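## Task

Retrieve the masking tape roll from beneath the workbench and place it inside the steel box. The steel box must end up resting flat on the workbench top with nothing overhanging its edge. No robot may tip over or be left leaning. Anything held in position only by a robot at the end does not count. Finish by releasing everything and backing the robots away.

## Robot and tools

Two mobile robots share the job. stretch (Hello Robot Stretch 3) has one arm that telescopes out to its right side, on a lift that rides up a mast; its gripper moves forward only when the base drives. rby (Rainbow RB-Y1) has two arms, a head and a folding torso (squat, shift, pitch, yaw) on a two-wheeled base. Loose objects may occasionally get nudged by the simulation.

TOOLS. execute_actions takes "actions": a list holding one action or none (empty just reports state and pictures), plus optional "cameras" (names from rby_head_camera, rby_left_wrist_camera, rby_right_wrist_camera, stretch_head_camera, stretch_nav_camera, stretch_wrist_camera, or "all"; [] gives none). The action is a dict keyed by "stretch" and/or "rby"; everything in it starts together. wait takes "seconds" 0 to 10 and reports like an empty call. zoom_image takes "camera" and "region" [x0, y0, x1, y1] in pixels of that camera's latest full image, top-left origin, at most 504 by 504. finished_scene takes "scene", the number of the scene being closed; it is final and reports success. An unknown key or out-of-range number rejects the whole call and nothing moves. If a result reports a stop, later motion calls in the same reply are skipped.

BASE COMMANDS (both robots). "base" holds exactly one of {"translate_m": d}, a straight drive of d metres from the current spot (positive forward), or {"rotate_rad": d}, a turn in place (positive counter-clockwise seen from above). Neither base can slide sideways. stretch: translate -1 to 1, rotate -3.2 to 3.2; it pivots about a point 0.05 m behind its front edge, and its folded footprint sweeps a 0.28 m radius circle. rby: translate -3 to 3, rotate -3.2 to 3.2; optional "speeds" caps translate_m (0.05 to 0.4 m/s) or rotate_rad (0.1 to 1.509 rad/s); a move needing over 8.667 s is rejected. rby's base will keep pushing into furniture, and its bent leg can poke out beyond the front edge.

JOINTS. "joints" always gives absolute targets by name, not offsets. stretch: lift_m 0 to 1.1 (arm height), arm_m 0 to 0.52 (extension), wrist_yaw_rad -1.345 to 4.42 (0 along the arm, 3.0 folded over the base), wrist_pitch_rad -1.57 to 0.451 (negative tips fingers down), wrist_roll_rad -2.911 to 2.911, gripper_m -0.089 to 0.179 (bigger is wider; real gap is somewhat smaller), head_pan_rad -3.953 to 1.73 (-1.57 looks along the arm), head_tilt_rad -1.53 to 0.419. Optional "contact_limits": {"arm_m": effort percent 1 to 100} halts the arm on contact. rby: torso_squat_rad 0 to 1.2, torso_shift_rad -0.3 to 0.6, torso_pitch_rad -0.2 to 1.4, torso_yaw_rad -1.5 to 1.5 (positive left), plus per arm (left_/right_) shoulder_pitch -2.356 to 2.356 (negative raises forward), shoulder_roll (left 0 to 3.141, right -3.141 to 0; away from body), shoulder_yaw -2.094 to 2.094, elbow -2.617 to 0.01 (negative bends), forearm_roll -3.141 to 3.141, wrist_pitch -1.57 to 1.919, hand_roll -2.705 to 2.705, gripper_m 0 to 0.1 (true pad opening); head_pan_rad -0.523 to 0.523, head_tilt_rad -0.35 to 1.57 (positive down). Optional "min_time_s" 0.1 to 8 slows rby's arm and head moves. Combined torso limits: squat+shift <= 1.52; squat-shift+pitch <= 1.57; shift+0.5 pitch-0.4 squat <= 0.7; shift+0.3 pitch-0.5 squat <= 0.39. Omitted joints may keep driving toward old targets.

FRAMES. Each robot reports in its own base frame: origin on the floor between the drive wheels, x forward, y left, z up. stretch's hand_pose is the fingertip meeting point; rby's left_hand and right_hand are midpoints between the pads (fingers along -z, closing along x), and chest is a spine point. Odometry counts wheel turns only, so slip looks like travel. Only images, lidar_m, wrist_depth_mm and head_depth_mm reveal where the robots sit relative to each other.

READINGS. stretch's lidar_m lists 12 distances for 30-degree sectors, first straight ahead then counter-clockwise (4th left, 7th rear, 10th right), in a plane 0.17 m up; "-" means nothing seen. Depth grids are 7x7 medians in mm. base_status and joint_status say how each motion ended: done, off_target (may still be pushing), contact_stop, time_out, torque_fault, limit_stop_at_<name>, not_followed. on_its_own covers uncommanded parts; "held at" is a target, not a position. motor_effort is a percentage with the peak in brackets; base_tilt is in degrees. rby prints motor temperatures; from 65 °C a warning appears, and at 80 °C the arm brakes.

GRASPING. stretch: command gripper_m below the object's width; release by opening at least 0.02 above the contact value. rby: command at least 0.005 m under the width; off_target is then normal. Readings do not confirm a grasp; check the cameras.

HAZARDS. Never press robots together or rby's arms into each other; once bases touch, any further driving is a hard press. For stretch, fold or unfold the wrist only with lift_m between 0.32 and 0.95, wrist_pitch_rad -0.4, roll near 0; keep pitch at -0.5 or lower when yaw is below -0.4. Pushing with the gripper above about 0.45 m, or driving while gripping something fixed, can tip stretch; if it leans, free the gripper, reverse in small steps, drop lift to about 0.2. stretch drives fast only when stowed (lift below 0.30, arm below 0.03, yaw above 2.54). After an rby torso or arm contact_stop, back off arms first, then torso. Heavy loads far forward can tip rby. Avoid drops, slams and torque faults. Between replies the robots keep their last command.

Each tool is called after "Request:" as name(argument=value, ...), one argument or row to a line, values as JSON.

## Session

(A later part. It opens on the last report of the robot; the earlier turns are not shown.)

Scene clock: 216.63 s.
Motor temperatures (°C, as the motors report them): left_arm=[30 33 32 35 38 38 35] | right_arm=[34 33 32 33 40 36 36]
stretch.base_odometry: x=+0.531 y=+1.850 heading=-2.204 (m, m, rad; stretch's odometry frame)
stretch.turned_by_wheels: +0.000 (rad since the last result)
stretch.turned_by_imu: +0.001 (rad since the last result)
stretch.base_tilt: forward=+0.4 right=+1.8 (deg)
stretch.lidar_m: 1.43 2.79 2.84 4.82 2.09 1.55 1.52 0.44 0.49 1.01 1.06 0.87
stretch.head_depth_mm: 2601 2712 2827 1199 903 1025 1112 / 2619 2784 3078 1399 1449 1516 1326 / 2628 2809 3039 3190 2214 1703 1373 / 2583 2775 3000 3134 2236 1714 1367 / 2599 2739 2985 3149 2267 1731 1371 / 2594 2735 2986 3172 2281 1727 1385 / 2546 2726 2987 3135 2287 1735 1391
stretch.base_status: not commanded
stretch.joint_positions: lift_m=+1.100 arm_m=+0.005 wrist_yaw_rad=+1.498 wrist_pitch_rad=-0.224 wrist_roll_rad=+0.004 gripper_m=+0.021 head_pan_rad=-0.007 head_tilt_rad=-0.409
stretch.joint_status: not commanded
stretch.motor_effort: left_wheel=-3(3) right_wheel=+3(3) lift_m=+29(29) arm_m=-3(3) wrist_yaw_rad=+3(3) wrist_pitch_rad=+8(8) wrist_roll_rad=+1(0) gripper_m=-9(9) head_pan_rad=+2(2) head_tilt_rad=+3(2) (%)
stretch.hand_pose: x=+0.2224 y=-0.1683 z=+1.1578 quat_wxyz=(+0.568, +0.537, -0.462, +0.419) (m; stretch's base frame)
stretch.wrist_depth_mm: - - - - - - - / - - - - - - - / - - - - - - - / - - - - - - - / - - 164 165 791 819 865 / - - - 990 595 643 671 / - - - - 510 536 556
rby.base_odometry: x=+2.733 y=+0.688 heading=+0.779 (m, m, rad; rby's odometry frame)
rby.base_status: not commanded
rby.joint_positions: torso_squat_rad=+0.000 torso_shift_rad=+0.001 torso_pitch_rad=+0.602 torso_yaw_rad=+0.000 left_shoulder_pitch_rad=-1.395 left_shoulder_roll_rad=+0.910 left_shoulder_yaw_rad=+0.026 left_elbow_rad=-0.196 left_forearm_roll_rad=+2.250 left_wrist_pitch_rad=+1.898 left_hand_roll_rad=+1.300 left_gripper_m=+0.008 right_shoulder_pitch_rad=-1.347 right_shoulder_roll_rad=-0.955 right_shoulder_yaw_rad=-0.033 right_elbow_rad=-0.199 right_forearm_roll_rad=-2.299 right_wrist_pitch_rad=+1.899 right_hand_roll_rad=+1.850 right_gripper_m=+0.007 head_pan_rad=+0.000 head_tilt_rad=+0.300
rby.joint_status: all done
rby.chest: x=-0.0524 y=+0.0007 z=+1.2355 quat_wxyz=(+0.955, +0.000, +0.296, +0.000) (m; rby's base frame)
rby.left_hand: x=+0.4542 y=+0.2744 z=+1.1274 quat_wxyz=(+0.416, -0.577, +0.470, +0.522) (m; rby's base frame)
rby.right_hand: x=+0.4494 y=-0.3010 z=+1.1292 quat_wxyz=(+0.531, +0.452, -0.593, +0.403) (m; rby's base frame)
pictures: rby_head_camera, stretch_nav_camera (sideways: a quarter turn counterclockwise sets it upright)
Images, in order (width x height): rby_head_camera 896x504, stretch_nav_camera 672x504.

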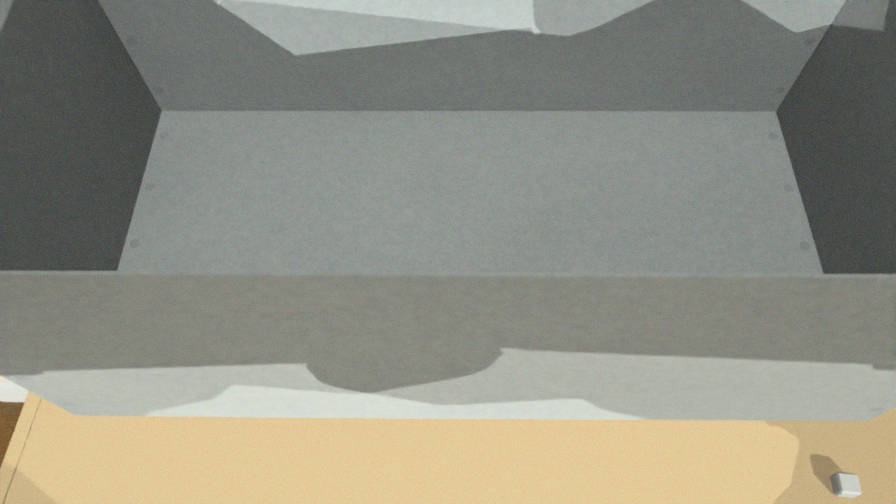

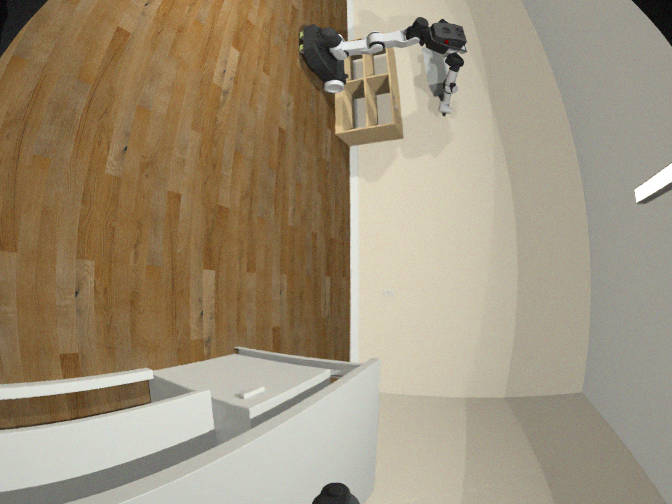

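Request:
execute_actions(
  actions=[
    {"rby":{"base":{"translate_m":-1.5}},"stretch":{"joints":{"wrist_yaw_rad":0,"wrist_pitch_rad":0}}},
  ],
  cameras=[],
)

Request:
execute_actions(
  actions=[
    {"rby":{"base":{"rotate_rad":-1.57},"speeds":{"rotate_rad":0.8}}},
  ],
  cameras=[],
)

Request:
execute_actions(
  actions=[
    {"rby":{"base":{"translate_m":2.05},"joints":{"head_tilt_rad":-0.35}}},
  ],
  cameras=["rby_head_camera","stretch_nav_camera","stretch_head_camera"],
)

Scene clock: 234.20 s.
Motor temperatures (°C, as the motors report them): left_arm=[30 33 32 35 39 38 35] | right_arm=[35 33 32 33 40 36 36]
stretch.base_odometry: x=+0.531 y=+1.850 heading=-2.204 (m, m, rad; stretch's odometry frame)
stretch.turned_by_wheels: +0.000 (rad since the last result)
stretch.turned_by_imu: +0.002 (rad since the last result)
stretch.base_tilt: forward=+0.4 right=+1.9 (deg)
stretch.lidar_m: 1.44 3.15 1.93 1.95 2.09 1.55 1.51 0.44 0.50 1.01 1.06 0.87
stretch.head_depth_mm: 2602 2753 2819 1195 903 1025 1116 / 2632 2833 3058 1397 1457 1525 1327 / 2611 2833 3022 3150 2257 1706 1363 / 2597 2810 3035 3126 2259 1722 1380 / 2604 2795 3047 3105 2253 1729 1390 / 2622 2749 2966 3173 2279 1741 1387 / 2590 2764 2980 3082 2308 1734 1386
stretch.base_status: not commanded
stretch.joint_positions: lift_m=+1.100 arm_m=+0.005 wrist_yaw_rad=+0.003 wrist_pitch_rad=-0.027 wrist_roll_rad=+0.004 gripper_m=+0.021 head_pan_rad=-0.007 head_tilt_rad=-0.409
stretch.joint_status: all done
stretch.motor_effort: left_wheel=-3(3) right_wheel=+3(2) lift_m=+29(29) arm_m=-3(3) wrist_yaw_rad=-4(4) wrist_pitch_rad=+8(8) wrist_roll_rad=+0(1) gripper_m=-10(10) head_pan_rad=+3(3) head_tilt_rad=+2(3) (%)
stretch.hand_pose: x=-0.0206 y=-0.4058 z=+1.2073 quat_wxyz=(+0.706, +0.011, -0.708, -0.009) (m; stretch's base frame)
stretch.wrist_depth_mm: 790 758 773 762 760 757 754 / 823 815 805 793 795 783 781 / 855 843 845 836 829 814 803 / 910 876 862 858 879 855 836 / 851 913 164 165 908 902 896 / 662 694 730 707 804 949 925 / 539 562 588 621 644 987 983
rby.base_odometry: x=+1.664 y=-0.365 heading=+0.777 (m, m, rad; rby's odometry frame)
rby.base_status: done
rby.joint_positions: torso_squat_rad=+0.000 torso_shift_rad=+0.001 torso_pitch_rad=+0.602 torso_yaw_rad=+0.000 left_shoulder_pitch_rad=-1.394 left_shoulder_roll_rad=+0.910 left_shoulder_yaw_rad=+0.026 left_elbow_rad=-0.196 left_forearm_roll_rad=+2.250 left_wrist_pitch_rad=+1.898 left_hand_roll_rad=+1.300 left_gripper_m=+0.008 right_shoulder_pitch_rad=-1.347 right_shoulder_roll_rad=-0.955 right_shoulder_yaw_rad=-0.033 right_elbow_rad=-0.199 right_forearm_roll_rad=-2.299 right_wrist_pitch_rad=+1.899 right_hand_roll_rad=+1.850 right_gripper_m=+0.007 head_pan_rad=+0.000 head_tilt_rad=+0.300
rby.joint_status: not commanded
rby.chest: x=-0.0524 y=+0.0007 z=+1.2355 quat_wxyz=(+0.955, -0.001, +0.296, +0.000) (m; rby's base frame)
rby.left_hand: x=+0.4542 y=+0.2744 z=+1.1272 quat_wxyz=(+0.416, -0.577, +0.470, +0.522) (m; rby's base frame)
rby.right_hand: x=+0.4493 y=-0.3010 z=+1.1291 quat_wxyz=(+0.531, +0.452, -0.593, +0.403) (m; rby's base frame)
pictures: none
No camera images: the call's "cameras" was empty. Leave "cameras" out to get every camera's image.

Scene clock: 238.10 s.
Motor temperatures (°C, as the motors report them): left_arm=[30 33 32 35 39 38 35] | right_arm=[35 33 32 33 41 36 36]
stretch.base_odometry: x=+0.531 y=+1.850 heading=-2.204 (m, m, rad; stretch's odometry frame)
stretch.turned_by_wheels: +0.000 (rad since the last result)
stretch.turned_by_imu: +0.001 (rad since the last result)
stretch.base_tilt: forward=+0.4 right=+1.9 (deg)
stretch.lidar_m: 1.43 3.15 2.11 4.81 2.09 1.55 1.51 0.44 0.50 1.01 1.06 0.87
stretch.head_depth_mm: 2635 2714 2802 1198 903 1024 1117 / 2629 2840 3035 1395 1457 1526 1328 / 2633 2839 3029 3185 2244 1697 1379 / 2614 2799 3022 3145 2266 1712 1379 / 2598 2807 2992 3144 2270 1715 1378 / 2579 2773 2962 3175 2295 1740 1382 / 2593 2751 2971 3153 2298 1747 1402
stretch.base_status: not commanded
stretch.joint_positions: lift_m=+1.100 arm_m=+0.005 wrist_yaw_rad=+0.003 wrist_pitch_rad=-0.027 wrist_roll_rad=+0.004 gripper_m=+0.021 head_pan_rad=-0.007 head_tilt_rad=-0.409
stretch.joint_status: not commanded
stretch.motor_effort: left_wheel=-3(3) right_wheel=+2(2) lift_m=+29(29) arm_m=-3(3) wrist_yaw_rad=-4(4) wrist_pitch_rad=+8(8) wrist_roll_rad=+0(0) gripper_m=-11(10) head_pan_rad=+4(3) head_tilt_rad=+2(3) (%)
stretch.hand_pose: x=-0.0206 y=-0.4058 z=+1.2073 quat_wxyz=(+0.706, +0.011, -0.708, -0.009) (m; stretch's base frame)
stretch.wrist_depth_mm: 782 788 763 755 758 745 741 / 821 820 808 806 794 777 773 / 851 857 844 842 816 832 803 / 908 899 881 861 861 859 833 / 839 916 164 165 884 905 896 / 672 696 719 705 806 952 934 / 544 564 588 637 645 978 987
rby.base_odometry: x=+1.664 y=-0.365 heading=-0.792 (m, m, rad; rby's odometry frame)
rby.base_status: done
rby.joint_positions: torso_squat_rad=+0.000 torso_shift_rad=+0.001 torso_pitch_rad=+0.602 torso_yaw_rad=+0.000 left_shoulder_pitch_rad=-1.394 left_shoulder_roll_rad=+0.910 left_shoulder_yaw_rad=+0.026 left_elbow_rad=-0.196 left_forearm_roll_rad=+2.250 left_wrist_pitch_rad=+1.898 left_hand_roll_rad=+1.300 left_gripper_m=+0.008 right_shoulder_pitch_rad=-1.347 right_shoulder_roll_rad=-0.955 right_shoulder_yaw_rad=-0.033 right_elbow_rad=-0.199 right_forearm_roll_rad=-2.299 right_wrist_pitch_rad=+1.899 right_hand_roll_rad=+1.850 right_gripper_m=+0.007 head_pan_rad=+0.000 head_tilt_rad=+0.300
rby.joint_status: not commanded
rby.chest: x=-0.0524 y=+0.0007 z=+1.2355 quat_wxyz=(+0.955, -0.001, +0.296, +0.000) (m; rby's base frame)
rby.left_hand: x=+0.4542 y=+0.2745 z=+1.1272 quat_wxyz=(+0.416, -0.577, +0.470, +0.522) (m; rby's base frame)
rby.right_hand: x=+0.4493 y=-0.3010 z=+1.1291 quat_wxyz=(+0.531, +0.452, -0.593, +0.403) (m; rby's base frame)
pictures: none
No camera images: the call's "cameras" was empty. Leave "cameras" out to get every camera's image.

Scene clock: 244.53 s.
Motor temperatures (°C, as the motors report them): left_arm=[30 33 32 35 39 38 35] | right_arm=[35 33 32 33 41 36 36]
stretch.base_odometry: x=+0.531 y=+1.850 heading=-2.204 (m, m, rad; stretch's odometry frame)
stretch.turned_by_wheels: +0.000 (rad since the last result)
stretch.turned_by_imu: +0.002 (rad since the last result)
stretch.base_tilt: forward=+0.4 right=+1.9 (deg)
stretch.lidar_m: 0.82 0.91 4.62 4.81 2.08 1.55 1.51 0.44 0.50 1.01 1.06 0.87
stretch.head_depth_mm: 2566 2705 640 1057 903 1019 1111 / 2665 2806 652 1293 1452 1519 1321 / 2639 2755 3018 3185 2233 1699 1371 / 2597 719 2984 3123 2267 1512 1188 / 2571 733 951 3152 2274 1447 1229 / 2550 864 935 1050 1124 1249 1214 / 2570 2691 981 3034 2294 1279 1229
stretch.base_status: not commanded
stretch.joint_positions: lift_m=+1.100 arm_m=+0.005 wrist_yaw_rad=+0.003 wrist_pitch_rad=-0.027 wrist_roll_rad=+0.004 gripper_m=+0.021 head_pan_rad=-0.007 head_tilt_rad=-0.409
stretch.joint_status: not commanded
stretch.motor_effort: left_wheel=-3(2) right_wheel=+3(3) lift_m=+29(29) arm_m=-3(3) wrist_yaw_rad=-4(4) wrist_pitch_rad=+9(9) wrist_roll_rad=+1(0) gripper_m=-9(10) head_pan_rad=+3(3) head_tilt_rad=+3(3) (%)
stretch.hand_pose: x=-0.0206 y=-0.4058 z=+1.2073 quat_wxyz=(+0.706, +0.011, -0.708, -0.009) (m; stretch's base frame)
stretch.wrist_depth_mm: 793 784 764 755 746 758 756 / 820 809 820 798 788 779 786 / 866 855 834 836 842 817 810 / 886 901 878 879 876 848 879 / 853 932 164 165 902 904 898 / 672 701 725 709 810 946 935 / 542 558 583 619 638 996 978
rby.base_odometry: x=+3.104 y=-1.825 heading=-0.792 (m, m, rad; rby's odometry frame)
rby.base_status: done
rby.joint_positions: torso_squat_rad=+0.000 torso_shift_rad=+0.001 torso_pitch_rad=+0.602 torso_yaw_rad=+0.000 left_shoulder_pitch_rad=-1.394 left_shoulder_roll_rad=+0.910 left_shoulder_yaw_rad=+0.026 left_elbow_rad=-0.196 left_forearm_roll_rad=+2.250 left_wrist_pitch_rad=+1.898 left_hand_roll_rad=+1.300 left_gripper_m=+0.008 right_shoulder_pitch_rad=-1.347 right_shoulder_roll_rad=-0.955 right_shoulder_yaw_rad=-0.033 right_elbow_rad=-0.199 right_forearm_roll_rad=-2.299 right_wrist_pitch_rad=+1.899 right_hand_roll_rad=+1.850 right_gripper_m=+0.007 head_pan_rad=+0.000 head_tilt_rad=-0.350
rby.joint_status: all done
rby.chest: x=-0.0522 y=+0.0007 z=+1.2355 quat_wxyz=(+0.955, -0.001, +0.297, +0.000) (m; rby's base frame)
rby.left_hand: x=+0.4544 y=+0.2745 z=+1.1270 quat_wxyz=(+0.416, -0.577, +0.470, +0.522) (m; rby's base frame)
rby.right_hand: x=+0.4495 y=-0.3010 z=+1.1289 quat_wxyz=(+0.532, +0.452, -0.593, +0.403) (m; rby's base frame)
pictures: rby_head_camera, stretch_head_camera (sideways: a quarter turn clockwise sets it upright), stretch_nav_camera (sideways: a quarter turn counterclockwise sets it upright)
Images, in order (width x height): rby_head_camera 896x504, stretch_head_camera 896x504, stretch_nav_camera 672x504.

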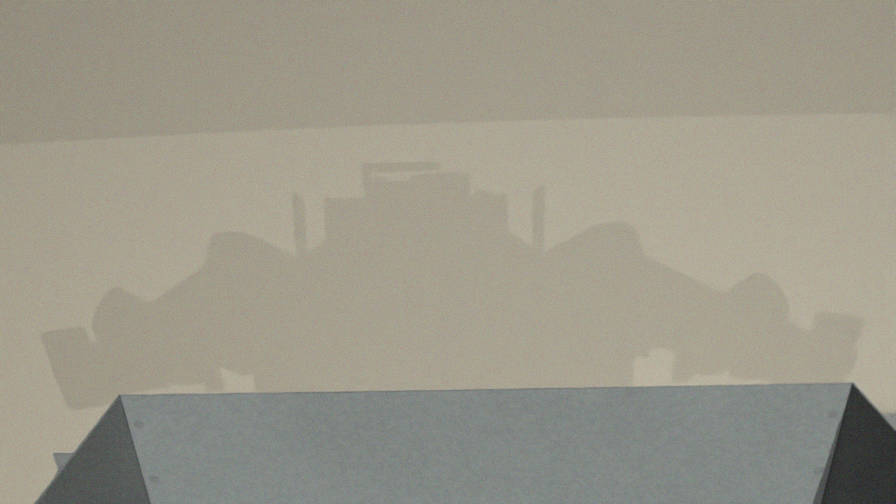

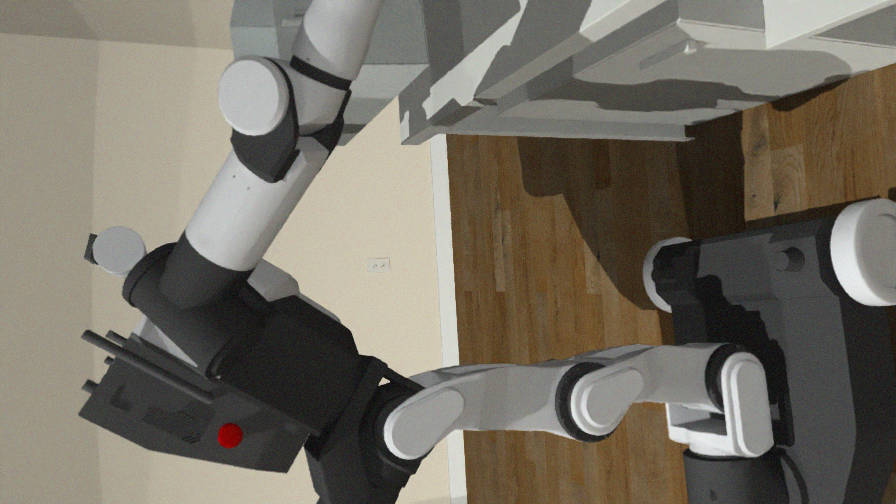

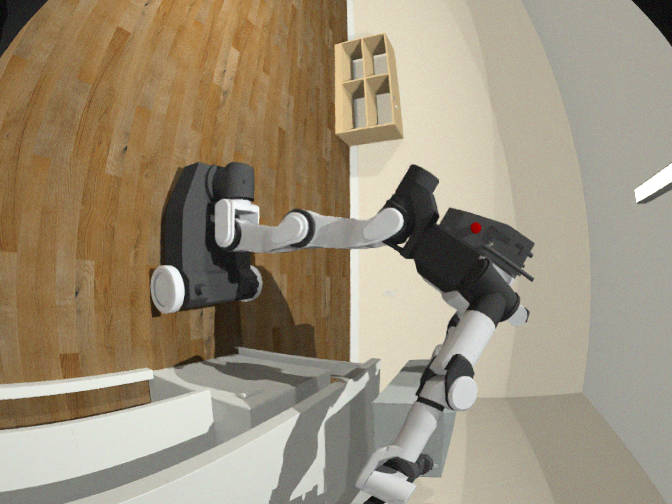

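Request:
execute_actions(
  actions=[
    {"rby":{"base":{"rotate_rad":-0.12},"speeds":{"rotate_rad":0.3}},"stretch":{"joints":{"head_pan_rad":-0.45}}},
  ],
  cameras=[],
)

Request:
execute_actions(
  actions=[
    {"rby":{"base":{"translate_m":0.2},"speeds":{"translate_m":0.2},"joints":{"torso_squat_rad":0.55,"head_tilt_rad":0.5,"head_pan_rad":0.5}}},
  ],
  cameras=["rby_head_camera","stretch_head_camera"],
)

Scene clock: 251.77 s.
Motor temperatures (°C, as the motors report them): left_arm=[30 33 32 35 40 38 35] | right_arm=[35 33 32 33 41 36 36]
stretch.base_odometry: x=+0.531 y=+1.850 heading=-2.204 (m, m, rad; stretch's odometry frame)
stretch.turned_by_wheels: +0.000 (rad since the last result)
stretch.turned_by_imu: +0.001 (rad since the last result)
stretch.base_tilt: forward=+0.4 right=+1.9 (deg)
stretch.lidar_m: 0.82 0.95 4.63 4.81 2.09 1.55 1.51 0.44 0.50 1.01 1.06 0.87
stretch.head_depth_mm: 1241 1306 1371 1199 827 625 506 / 1396 1499 1586 1217 832 629 849 / 1620 1738 1751 1021 835 682 923 / 1901 2066 766 652 880 1071 1208 / 2339 2523 813 1041 1238 1441 1377 / 2668 2861 614 1506 2097 1696 1395 / 2573 2707 604 3022 2312 1690 1200
stretch.base_status: not commanded
stretch.joint_positions: lift_m=+1.100 arm_m=+0.005 wrist_yaw_rad=+0.003 wrist_pitch_rad=-0.027 wrist_roll_rad=+0.004 gripper_m=+0.021 head_pan_rad=-0.443 head_tilt_rad=-0.409
stretch.joint_status: all done
stretch.motor_effort: left_wheel=-3(3) right_wheel=+3(3) lift_m=+29(29) arm_m=-3(3) wrist_yaw_rad=-4(4) wrist_pitch_rad=+9(8) wrist_roll_rad=+0(1) gripper_m=-10(9) head_pan_rad=-3(30) head_tilt_rad=+2(2) (%)
stretch.hand_pose: x=-0.0206 y=-0.4058 z=+1.2073 quat_wxyz=(+0.706, +0.011, -0.708, -0.009) (m; stretch's base frame)
stretch.wrist_depth_mm: 786 781 773 769 756 754 742 / 828 818 806 794 799 783 787 / 860 846 830 826 820 802 815 / 890 876 877 872 864 846 855 / 856 924 164 164 897 899 885 / 669 707 717 707 813 932 924 / 543 565 593 622 644 992 964
rby.base_odometry: x=+3.104 y=-1.825 heading=-0.911 (m, m, rad; rby's odometry frame)
rby.base_status: done
rby.joint_positions: torso_squat_rad=+0.000 torso_shift_rad=+0.001 torso_pitch_rad=+0.602 torso_yaw_rad=+0.000 left_shoulder_pitch_rad=-1.394 left_shoulder_roll_rad=+0.910 left_shoulder_yaw_rad=+0.026 left_elbow_rad=-0.196 left_forearm_roll_rad=+2.250 left_wrist_pitch_rad=+1.898 left_hand_roll_rad=+1.300 left_gripper_m=+0.008 right_shoulder_pitch_rad=-1.347 right_shoulder_roll_rad=-0.955 right_shoulder_yaw_rad=-0.033 right_elbow_rad=-0.199 right_forearm_roll_rad=-2.299 right_wrist_pitch_rad=+1.899 right_hand_roll_rad=+1.850 right_gripper_m=+0.007 head_pan_rad=+0.000 head_tilt_rad=-0.350
rby.joint_status: not commanded
rby.chest: x=-0.0522 y=+0.0007 z=+1.2355 quat_wxyz=(+0.955, -0.001, +0.297, +0.000) (m; rby's base frame)
rby.left_hand: x=+0.4543 y=+0.2744 z=+1.1270 quat_wxyz=(+0.416, -0.577, +0.470, +0.522) (m; rby's base frame)
rby.right_hand: x=+0.4495 y=-0.3010 z=+1.1289 quat_wxyz=(+0.532, +0.452, -0.593, +0.403) (m; rby's base frame)
pictures: none
No camera images: the call's "cameras" was empty. Leave "cameras" out to get every camera's image.

Scene clock: 254.40 s.
Motor temperatures (°C, as the motors report them): left_arm=[30 33 32 35 40 38 35] | right_arm=[35 33 32 33 41 36 36]
stretch.base_odometry: x=+0.531 y=+1.850 heading=-2.204 (m, m, rad; stretch's odometry frame)
stretch.turned_by_wheels: +0.000 (rad since the last result)
stretch.turned_by_imu: +0.001 (rad since the last result)
stretch.base_tilt: forward=+0.4 right=+1.9 (deg)
stretch.lidar_m: 0.82 0.99 4.67 4.81 2.08 1.55 1.51 0.44 0.50 1.01 1.06 0.84
stretch.head_depth_mm: 1240 1298 1380 734 821 624 507 / 1410 1485 1481 750 828 629 852 / 1620 1727 1279 938 836 683 925 / 1919 2070 1372 1026 884 1071 1214 / 2307 2591 1191 1169 1236 1439 1310 / 2680 2846 740 1544 1661 1447 1163 / 2586 2603 740 3007 1105 1172 1196
stretch.base_status: not commanded
stretch.joint_positions: lift_m=+1.100 arm_m=+0.005 wrist_yaw_rad=+0.003 wrist_pitch_rad=-0.027 wrist_roll_rad=+0.004 gripper_m=+0.021 head_pan_rad=-0.443 head_tilt_rad=-0.409
stretch.joint_status: not commanded
stretch.motor_effort: left_wheel=-3(3) right_wheel=+3(3) lift_m=+29(29) arm_m=-3(3) wrist_yaw_rad=-4(4) wrist_pitch_rad=+9(9) wrist_roll_rad=+0(0) gripper_m=-9(9) head_pan_rad=-3(2) head_tilt_rad=+2(3) (%)
stretch.hand_pose: x=-0.0206 y=-0.4058 z=+1.2073 quat_wxyz=(+0.706, +0.011, -0.708, -0.009) (m; stretch's base frame)
stretch.wrist_depth_mm: 787 769 764 767 770 760 739 / 830 819 807 796 797 783 779 / 865 862 836 840 826 827 812 / 899 888 879 853 858 853 864 / 833 916 164 165 891 891 874 / 661 696 710 712 811 937 939 / 542 566 596 622 642 963 960
rby.base_odometry: x=+3.227 y=-1.983 heading=-0.911 (m, m, rad; rby's odometry frame)
rby.base_status: done
rby.joint_positions: torso_squat_rad=+0.550 torso_shift_rad=+0.001 torso_pitch_rad=+0.602 torso_yaw_rad=+0.000 left_shoulder_pitch_rad=-1.394 left_shoulder_roll_rad=+0.910 left_shoulder_yaw_rad=+0.026 left_elbow_rad=-0.196 left_forearm_roll_rad=+2.250 left_wrist_pitch_rad=+1.898 left_hand_roll_rad=+1.300 left_gripper_m=+0.008 right_shoulder_pitch_rad=-1.347 right_shoulder_roll_rad=-0.955 right_shoulder_yaw_rad=-0.033 right_elbow_rad=-0.199 right_forearm_roll_rad=-2.299 right_wrist_pitch_rad=+1.899 right_hand_roll_rad=+1.850 right_gripper_m=+0.007 head_pan_rad=+0.500 head_tilt_rad=+0.500
rby.joint_status: all done
rby.chest: x=-0.0524 y=+0.0007 z=+1.1324 quat_wxyz=(+0.955, -0.001, +0.296, +0.000) (m; rby's base frame)
rby.left_hand: x=+0.4541 y=+0.2744 z=+1.0240 quat_wxyz=(+0.416, -0.577, +0.470, +0.522) (m; rby's base frame)
rby.right_hand: x=+0.4493 y=-0.3011 z=+1.0259 quat_wxyz=(+0.531, +0.452, -0.593, +0.403) (m; rby's base frame)
pictures: rby_head_camera, stretch_head_camera (sideways: a quarter turn clockwise sets it upright)
Images, in order (width x height): rby_head_camera 896x504, stretch_head_camera 896x504.

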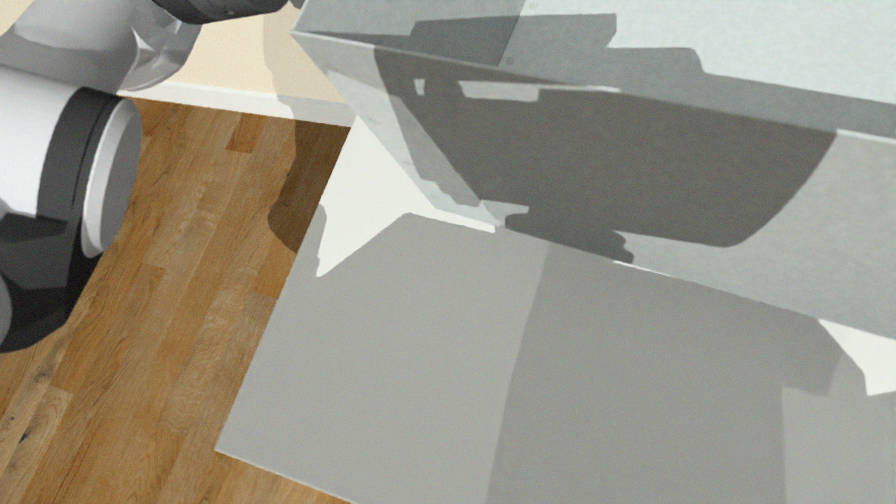

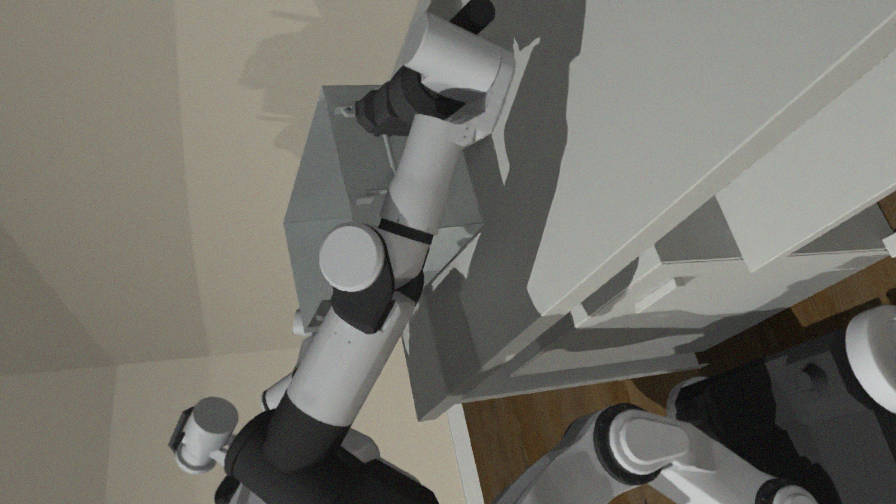

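Request:
execute_actions(
  actions=[
    {"rby":{"joints":{"torso_squat_rad":0.62}}},
  ],
  cameras=["rby_head_camera"],
)

Scene clock: 266.93 s.
Motor temperatures (°C, as the motors report them): left_arm=[31 33 32 35 40 38 35] | right_arm=[35 33 32 33 41 36 36]
stretch.base_odometry: x=+0.531 y=+1.850 heading=-2.204 (m, m, rad; stretch's odometry frame)
stretch.turned_by_wheels: +0.000 (rad since the last result)
stretch.turned_by_imu: +0.001 (rad since the last result)
stretch.base_tilt: forward=+0.4 right=+1.8 (deg)
stretch.lidar_m: 0.82 0.99 4.64 4.80 2.09 1.55 1.51 0.44 0.50 1.00 1.06 0.84
stretch.head_depth_mm: 1238 1304 1374 1001 817 625 508 / 1403 1486 1503 782 795 629 852 / 1630 1731 1353 926 837 682 929 / 1914 2082 1407 923 879 1071 1211 / 2335 2590 1387 1098 1241 1448 1307 / 2689 2819 751 1517 1589 1440 1161 / 2575 2663 754 3008 1109 1179 1198
stretch.base_status: not commanded
stretch.joint_positions: lift_m=+1.100 arm_m=+0.005 wrist_yaw_rad=+0.003 wrist_pitch_rad=-0.027 wrist_roll_rad=+0.004 gripper_m=+0.021 head_pan_rad=-0.443 head_tilt_rad=-0.409
stretch.joint_status: not commanded
stretch.motor_effort: left_wheel=-3(3) right_wheel=+3(3) lift_m=+29(29) arm_m=-3(4) wrist_yaw_rad=-4(4) wrist_pitch_rad=+8(8) wrist_roll_rad=+1(0) gripper_m=-10(10) head_pan_rad=-3(3) head_tilt_rad=+2(2) (%)
stretch.hand_pose: x=-0.0206 y=-0.4058 z=+1.2073 quat_wxyz=(+0.706, +0.011, -0.708, -0.009) (m; stretch's base frame)
stretch.wrist_depth_mm: 791 782 775 760 755 755 750 / 824 807 808 802 787 773 775 / 859 840 846 842 826 814 807 / 905 899 865 855 871 862 850 / 847 916 164 165 892 884 897 / 661 688 719 713 795 942 943 / 544 562 590 613 643 986 954
rby.base_odometry: x=+3.227 y=-1.983 heading=-0.911 (m, m, rad; rby's odometry frame)
rby.base_status: not commanded
rby.joint_positions: torso_squat_rad=+0.620 torso_shift_rad=+0.001 torso_pitch_rad=+0.602 torso_yaw_rad=+0.000 left_shoulder_pitch_rad=-1.394 left_shoulder_roll_rad=+0.910 left_shoulder_yaw_rad=+0.026 left_elbow_rad=-0.196 left_forearm_roll_rad=+2.250 left_wrist_pitch_rad=+1.898 left_hand_roll_rad=+1.300 left_gripper_m=+0.008 right_shoulder_pitch_rad=-1.347 right_shoulder_roll_rad=-0.955 right_shoulder_yaw_rad=-0.033 right_elbow_rad=-0.199 right_forearm_roll_rad=-2.299 right_wrist_pitch_rad=+1.899 right_hand_roll_rad=+1.850 right_gripper_m=+0.007 head_pan_rad=+0.500 head_tilt_rad=+0.500
rby.joint_status: all done
rby.chest: x=-0.0524 y=+0.0007 z=+1.1053 quat_wxyz=(+0.955, -0.001, +0.296, +0.000) (m; rby's base frame)
rby.left_hand: x=+0.4541 y=+0.2744 z=+0.9970 quat_wxyz=(+0.416, -0.577, +0.470, +0.522) (m; rby's base frame)
rby.right_hand: x=+0.4493 y=-0.3011 z=+0.9988 quat_wxyz=(+0.531, +0.452, -0.593, +0.403) (m; rby's base frame)
pictures: rby_head_camera
Images, in order (width x height): rby_head_camera 896x504.

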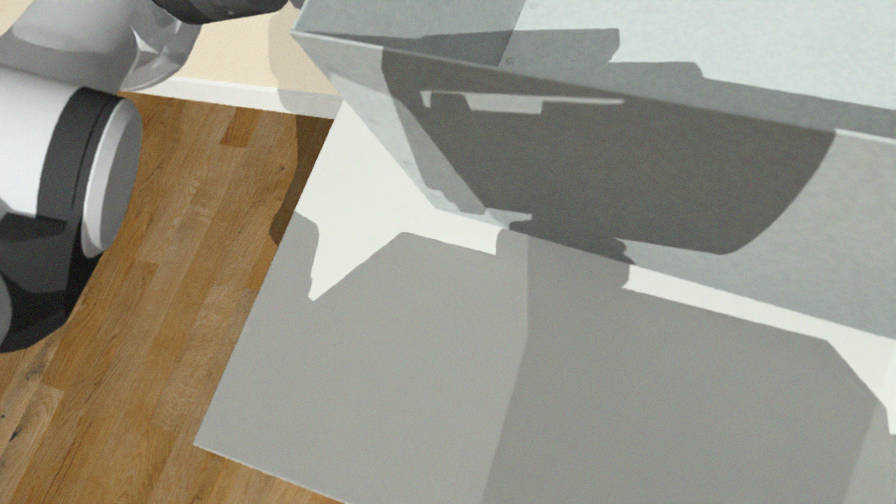

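Request:
execute_actions(
  actions=[
    {"rby":{"joints":{"torso_squat_rad":0.66}}},
  ],
  cameras=["rby_head_camera","stretch_nav_camera"],
)

Scene clock: 270.90 s.
Motor temperatures (°C, as the motors report them): left_arm=[31 33 32 35 40 38 35] | right_arm=[35 33 32 33 41 36 36]
stretch.base_odometry: x=+0.531 y=+1.850 heading=-2.204 (m, m, rad; stretch's odometry frame)
stretch.turned_by_wheels: +0.000 (rad since the last result)
stretch.turned_by_imu: +0.001 (rad since the last result)
stretch.base_tilt: forward=+0.4 right=+1.9 (deg)
stretch.lidar_m: 0.83 0.99 4.61 4.80 2.08 1.55 1.51 0.44 0.50 1.01 1.06 0.84
stretch.head_depth_mm: 1238 1303 1376 1123 788 626 507 / 1404 1487 1512 795 791 630 849 / 1623 1724 1448 931 836 682 927 / 1925 2071 1448 745 883 1072 1216 / 2348 2565 1592 1044 1236 1437 1313 / 2668 2832 768 1497 1576 1392 1169 / 2568 2685 755 2846 1127 1189 1198
stretch.base_status: not commanded
stretch.joint_positions: lift_m=+1.100 arm_m=+0.005 wrist_yaw_rad=+0.003 wrist_pitch_rad=-0.027 wrist_roll_rad=+0.004 gripper_m=+0.021 head_pan_rad=-0.443 head_tilt_rad=-0.409
stretch.joint_status: not commanded
stretch.motor_effort: left_wheel=-3(3) right_wheel=+3(3) lift_m=+29(29) arm_m=-2(3) wrist_yaw_rad=-4(4) wrist_pitch_rad=+9(9) wrist_roll_rad=+0(0) gripper_m=-10(9) head_pan_rad=-3(3) head_tilt_rad=+2(3) (%)
stretch.hand_pose: x=-0.0206 y=-0.4058 z=+1.2073 quat_wxyz=(+0.706, +0.011, -0.708, -0.009) (m; stretch's base frame)
stretch.wrist_depth_mm: 793 776 771 762 765 757 736 / 817 823 802 799 780 783 784 / 861 864 838 836 822 837 825 / 902 914 869 873 864 839 860 / 851 922 164 165 918 886 880 / 663 700 716 705 822 946 951 / 544 561 589 624 641 972 979
rby.base_odometry: x=+3.227 y=-1.983 heading=-0.911 (m, m, rad; rby's odometry frame)
rby.base_status: not commanded
rby.joint_positions: torso_squat_rad=+0.660 torso_shift_rad=+0.001 torso_pitch_rad=+0.602 torso_yaw_rad=+0.000 left_shoulder_pitch_rad=-1.394 left_shoulder_roll_rad=+0.910 left_shoulder_yaw_rad=+0.026 left_elbow_rad=-0.196 left_forearm_roll_rad=+2.250 left_wrist_pitch_rad=+1.898 left_hand_roll_rad=+1.300 left_gripper_m=+0.008 right_shoulder_pitch_rad=-1.347 right_shoulder_roll_rad=-0.955 right_shoulder_yaw_rad=-0.033 right_elbow_rad=-0.199 right_forearm_roll_rad=-2.299 right_wrist_pitch_rad=+1.899 right_hand_roll_rad=+1.850 right_gripper_m=+0.007 head_pan_rad=+0.500 head_tilt_rad=+0.500
rby.joint_status: all done
rby.chest: x=-0.0525 y=+0.0006 z=+1.0886 quat_wxyz=(+0.955, -0.001, +0.296, +0.000) (m; rby's base frame)
rby.left_hand: x=+0.4541 y=+0.2744 z=+0.9803 quat_wxyz=(+0.416, -0.577, +0.470, +0.522) (m; rby's base frame)
rby.right_hand: x=+0.4492 y=-0.3011 z=+0.9821 quat_wxyz=(+0.531, +0.452, -0.593, +0.403) (m; rby's base frame)
pictures: rby_head_camera, stretch_nav_camera (sideways: a quarter turn counterclockwise sets it upright)
Images, in order (width x height): rby_head_camera 896x504, stretch_nav_camera 672x504.

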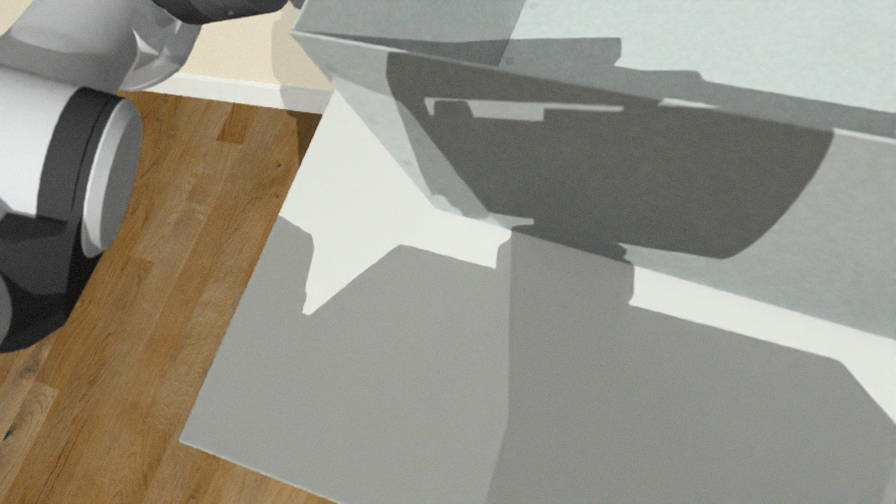

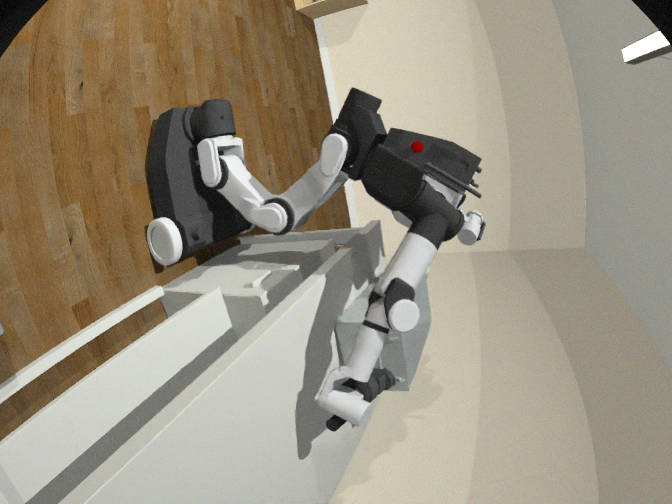

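Request:
execute_actions(
  actions=[
    {"rby":{"joints":{"torso_squat_rad":0.685}}},
  ],
  cameras=["rby_head_camera"],
)

Scene clock: 274.20 s.
Motor temperatures (°C, as the motors report them): left_arm=[31 33 32 35 40 38 35] | right_arm=[35 33 32 33 41 36 36]
stretch.base_odometry: x=+0.531 y=+1.850 heading=-2.204 (m, m, rad; stretch's odometry frame)
stretch.turned_by_wheels: +0.000 (rad since the last result)
stretch.turned_by_imu: +0.001 (rad since the last result)
stretch.base_tilt: forward=+0.4 right=+1.9 (deg)
stretch.lidar_m: 0.82 0.99 4.65 4.81 2.08 1.55 1.51 0.44 0.50 1.01 1.06 0.83
stretch.head_depth_mm: 1246 1300 1368 1192 785 626 507 / 1400 1491 1538 843 772 629 852 / 1623 1734 1686 766 837 684 924 / 1924 2076 1446 747 885 1072 1211 / 2349 2580 2517 1040 1242 1439 1309 / 2667 2825 798 1479 1561 1390 1166 / 2577 2706 762 2825 1117 1199 1196
stretch.base_status: not commanded
stretch.joint_positions: lift_m=+1.100 arm_m=+0.005 wrist_yaw_rad=+0.003 wrist_pitch_rad=-0.027 wrist_roll_rad=+0.004 gripper_m=+0.021 head_pan_rad=-0.443 head_tilt_rad=-0.409
stretch.joint_status: not commanded
stretch.motor_effort: left_wheel=-3(3) right_wheel=+2(3) lift_m=+29(29) arm_m=-4(3) wrist_yaw_rad=-4(5) wrist_pitch_rad=+9(9) wrist_roll_rad=+0(0) gripper_m=-10(10) head_pan_rad=-3(3) head_tilt_rad=+3(3) (%)
stretch.hand_pose: x=-0.0206 y=-0.4058 z=+1.2073 quat_wxyz=(+0.706, +0.011, -0.708, -0.009) (m; stretch's base frame)
stretch.wrist_depth_mm: 782 786 783 769 755 752 743 / 828 816 802 798 795 778 770 / 848 862 831 838 832 829 809 / 893 880 863 870 846 846 857 / 855 919 164 165 905 900 888 / 669 702 718 717 799 934 932 / 542 559 600 615 646 988 976
rby.base_odometry: x=+3.227 y=-1.983 heading=-0.911 (m, m, rad; rby's odometry frame)
rby.base_status: not commanded
rby.joint_positions: torso_squat_rad=+0.685 torso_shift_rad=+0.001 torso_pitch_rad=+0.602 torso_yaw_rad=+0.000 left_shoulder_pitch_rad=-1.394 left_shoulder_roll_rad=+0.910 left_shoulder_yaw_rad=+0.026 left_elbow_rad=-0.196 left_forearm_roll_rad=+2.250 left_wrist_pitch_rad=+1.898 left_hand_roll_rad=+1.300 left_gripper_m=+0.008 right_shoulder_pitch_rad=-1.347 right_shoulder_roll_rad=-0.955 right_shoulder_yaw_rad=-0.033 right_elbow_rad=-0.199 right_forearm_roll_rad=-2.299 right_wrist_pitch_rad=+1.899 right_hand_roll_rad=+1.850 right_gripper_m=+0.007 head_pan_rad=+0.500 head_tilt_rad=+0.500
rby.joint_status: all done
rby.chest: x=-0.0525 y=+0.0006 z=+1.0777 quat_wxyz=(+0.955, -0.001, +0.296, +0.000) (m; rby's base frame)
rby.left_hand: x=+0.4541 y=+0.2744 z=+0.9695 quat_wxyz=(+0.416, -0.577, +0.470, +0.522) (m; rby's base frame)
rby.right_hand: x=+0.4492 y=-0.3011 z=+0.9713 quat_wxyz=(+0.531, +0.452, -0.593, +0.403) (m; rby's base frame)
pictures: rby_head_camera
Images, in order (width x height): rby_head_camera 896x504.

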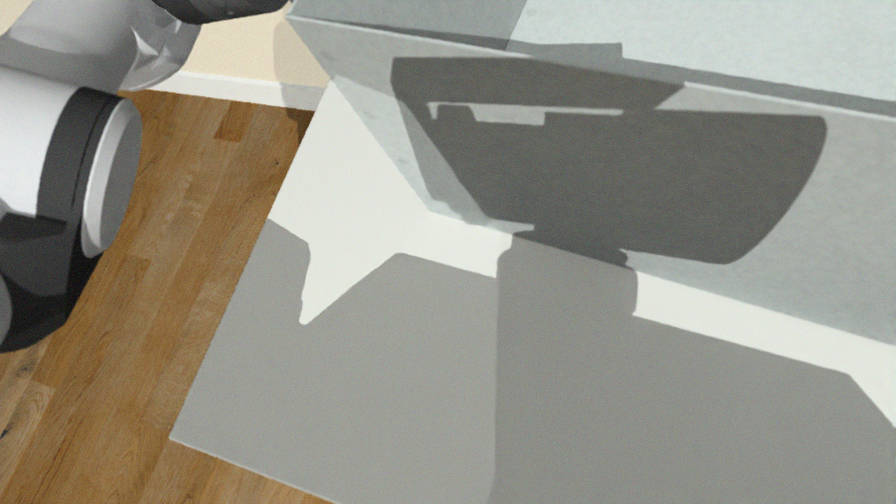

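Touching now. Release.

Request:
execute_actions(
  actions=[
    {"rby":{"joints":{"left_gripper_m":0.06,"right_gripper_m":0.06}}},
  ],
  cameras=[],
)

Request:
execute_actions(
  actions=[
    {"rby":{"joints":{"left_shoulder_roll_rad":1.08,"right_shoulder_roll_rad":-1.13,"head_pan_rad":0,"head_tilt_rad":0.2}}},
  ],
  cameras=["rby_head_camera","rby_left_wrist_camera","rby_right_wrist_camera"],
)

Scene clock: 279.03 s.
Motor temperatures (°C, as the motors report them): left_arm=[31 33 32 35 40 38 35] | right_arm=[35 33 32 33 41 36 36]
stretch.base_odometry: x=+0.531 y=+1.850 heading=-2.204 (m, m, rad; stretch's odometry frame)
stretch.turned_by_wheels: +0.000 (rad since the last result)
stretch.turned_by_imu: +0.001 (rad since the last result)
stretch.base_tilt: forward=+0.3 right=+1.8 (deg)
stretch.lidar_m: 0.82 0.99 4.64 4.81 2.09 1.55 1.51 0.44 0.50 1.01 1.06 0.84
stretch.head_depth_mm: 1232 1302 1372 1196 786 625 506 / 1400 1491 1538 816 764 628 852 / 1623 1737 1735 934 836 681 928 / 1922 2078 1460 746 882 1066 1218 / 2358 2577 2485 1040 1239 1434 1309 / 2666 2796 947 1469 1558 1393 1165 / 2572 2704 760 2845 1123 1198 1193
stretch.base_status: not commanded
stretch.joint_positions: lift_m=+1.100 arm_m=+0.005 wrist_yaw_rad=+0.003 wrist_pitch_rad=-0.027 wrist_roll_rad=+0.004 gripper_m=+0.021 head_pan_rad=-0.443 head_tilt_rad=-0.409
stretch.joint_status: not commanded
stretch.motor_effort: left_wheel=-3(3) right_wheel=+2(3) lift_m=+29(29) arm_m=-3(3) wrist_yaw_rad=-4(4) wrist_pitch_rad=+8(9) wrist_roll_rad=+1(0) gripper_m=-9(10) head_pan_rad=-2(3) head_tilt_rad=+3(3) (%)
stretch.hand_pose: x=-0.0206 y=-0.4058 z=+1.2073 quat_wxyz=(+0.706, +0.011, -0.708, -0.009) (m; stretch's base frame)
stretch.wrist_depth_mm: 778 775 786 777 766 744 750 / 821 800 830 792 784 775 776 / 848 853 837 837 837 819 816 / 898 899 886 866 874 850 835 / 850 933 164 165 897 896 876 / 660 686 722 707 809 947 918 / 550 558 591 621 639 970 980
rby.base_odometry: x=+3.227 y=-1.983 heading=-0.911 (m, m, rad; rby's odometry frame)
rby.base_status: not commanded
rby.joint_positions: torso_squat_rad=+0.685 torso_shift_rad=+0.000 torso_pitch_rad=+0.600 torso_yaw_rad=+0.000 left_shoulder_pitch_rad=-1.397 left_shoulder_roll_rad=+0.910 left_shoulder_yaw_rad=+0.027 left_elbow_rad=-0.197 left_forearm_roll_rad=+2.251 left_wrist_pitch_rad=+1.899 left_hand_roll_rad=+1.300 left_gripper_m=+0.060 right_shoulder_pitch_rad=-1.350 right_shoulder_roll_rad=-0.956 right_shoulder_yaw_rad=-0.034 right_elbow_rad=-0.200 right_forearm_roll_rad=-2.300 right_wrist_pitch_rad=+1.900 right_hand_roll_rad=+1.850 right_gripper_m=+0.060 head_pan_rad=+0.500 head_tilt_rad=+0.500
rby.joint_status: all done
rby.chest: x=-0.0533 y=+0.0006 z=+1.0780 quat_wxyz=(+0.955, -0.001, +0.296, +0.000) (m; rby's base frame)
rby.left_hand: x=+0.4540 y=+0.2738 z=+0.9725 quat_wxyz=(+0.417, -0.579, +0.470, +0.520) (m; rby's base frame)
rby.right_hand: x=+0.4490 y=-0.3013 z=+0.9745 quat_wxyz=(+0.529, +0.450, -0.595, +0.404) (m; rby's base frame)
pictures: none
No camera images: the call's "cameras" was empty. Leave "cameras" out to get every camera's image.

Scene clock: 280.03 s.
Motor temperatures (°C, as the motors report them): left_arm=[31 33 32 35 40 38 35] | right_arm=[35 33 32 33 41 36 36]
stretch.base_odometry: x=+0.531 y=+1.850 heading=-2.204 (m, m, rad; stretch's odometry frame)
stretch.turned_by_wheels: +0.000 (rad since the last result)
stretch.turned_by_imu: +0.000 (rad since the last result)
stretch.base_tilt: forward=+0.4 right=+1.9 (deg)
stretch.lidar_m: 0.83 0.99 4.65 4.81 2.08 1.55 1.51 0.44 0.50 1.01 1.06 0.84
stretch.head_depth_mm: 1232 1296 1372 661 789 625 506 / 1394 1492 1546 716 827 630 851 / 1613 1744 1738 704 837 681 927 / 1919 2069 1466 751 880 1068 1221 / 2350 2589 1556 1045 1242 1442 1308 / 2694 2858 781 1479 1545 1399 1165 / 2573 2702 760 2833 1123 1208 1195
stretch.base_status: not commanded
stretch.joint_positions: lift_m=+1.100 arm_m=+0.005 wrist_yaw_rad=+0.003 wrist_pitch_rad=-0.027 wrist_roll_rad=+0.004 gripper_m=+0.021 head_pan_rad=-0.443 head_tilt_rad=-0.409
stretch.joint_status: not commanded
stretch.motor_effort: left_wheel=-3(3) right_wheel=+3(3) lift_m=+29(29) arm_m=-4(3) wrist_yaw_rad=-4(5) wrist_pitch_rad=+9(9) wrist_roll_rad=+0(0) gripper_m=-9(10) head_pan_rad=-3(3) head_tilt_rad=+3(3) (%)
stretch.hand_pose: x=-0.0206 y=-0.4058 z=+1.2073 quat_wxyz=(+0.706, +0.011, -0.708, -0.009) (m; stretch's base frame)
stretch.wrist_depth_mm: 792 769 773 762 756 751 751 / 825 817 812 798 793 790 783 / 884 843 848 815 826 811 814 / 900 888 882 874 873 865 843 / 850 899 164 165 892 896 897 / 658 702 718 714 798 944 946 / 544 556 593 627 640 989 -
rby.base_odometry: x=+3.227 y=-1.983 heading=-0.911 (m, m, rad; rby's odometry frame)
rby.base_status: not commanded
rby.joint_positions: torso_squat_rad=+0.685 torso_shift_rad=+0.000 torso_pitch_rad=+0.600 torso_yaw_rad=+0.000 left_shoulder_pitch_rad=-1.397 left_shoulder_roll_rad=+1.080 left_shoulder_yaw_rad=+0.027 left_elbow_rad=-0.197 left_forearm_roll_rad=+2.251 left_wrist_pitch_rad=+1.899 left_hand_roll_rad=+1.300 left_gripper_m=+0.060 right_shoulder_pitch_rad=-1.350 right_shoulder_roll_rad=-1.130 right_shoulder_yaw_rad=-0.034 right_elbow_rad=-0.200 right_forearm_roll_rad=-2.300 right_wrist_pitch_rad=+1.900 right_hand_roll_rad=+1.850 right_gripper_m=+0.060 head_pan_rad=+0.000 head_tilt_rad=+0.200
rby.joint_status: all done
rby.chest: x=-0.0535 y=+0.0007 z=+1.0780 quat_wxyz=(+0.955, -0.001, +0.295, +0.000) (m; rby's base frame)
rby.left_hand: x=+0.4526 y=+0.3437 z=+1.0093 quat_wxyz=(+0.432, -0.595, +0.394, +0.551) (m; rby's base frame)
rby.right_hand: x=+0.4448 y=-0.3696 z=+1.0157 quat_wxyz=(+0.559, +0.372, -0.608, +0.423) (m; rby's base frame)
pictures: rby_head_camera, rby_left_wrist_camera, rby_right_wrist_camera
Images, in order (width x height): rby_head_camera 896x504, rby_left_wrist_camera 644x364, rby_right_wrist_camera 644x364.

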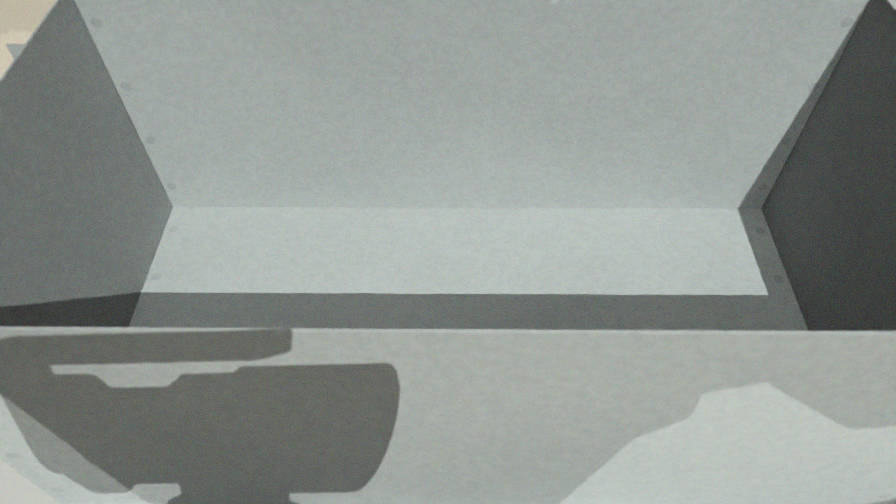

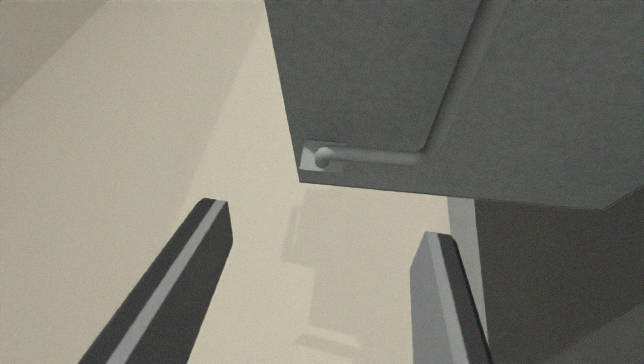

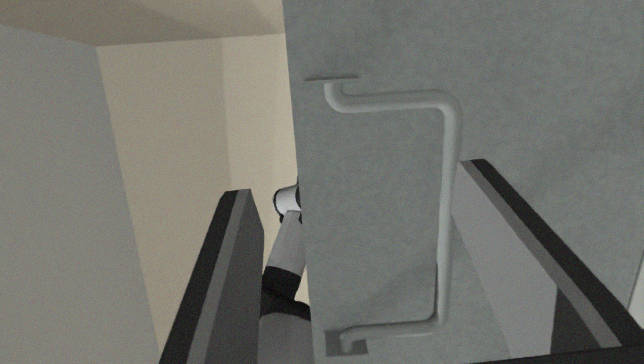

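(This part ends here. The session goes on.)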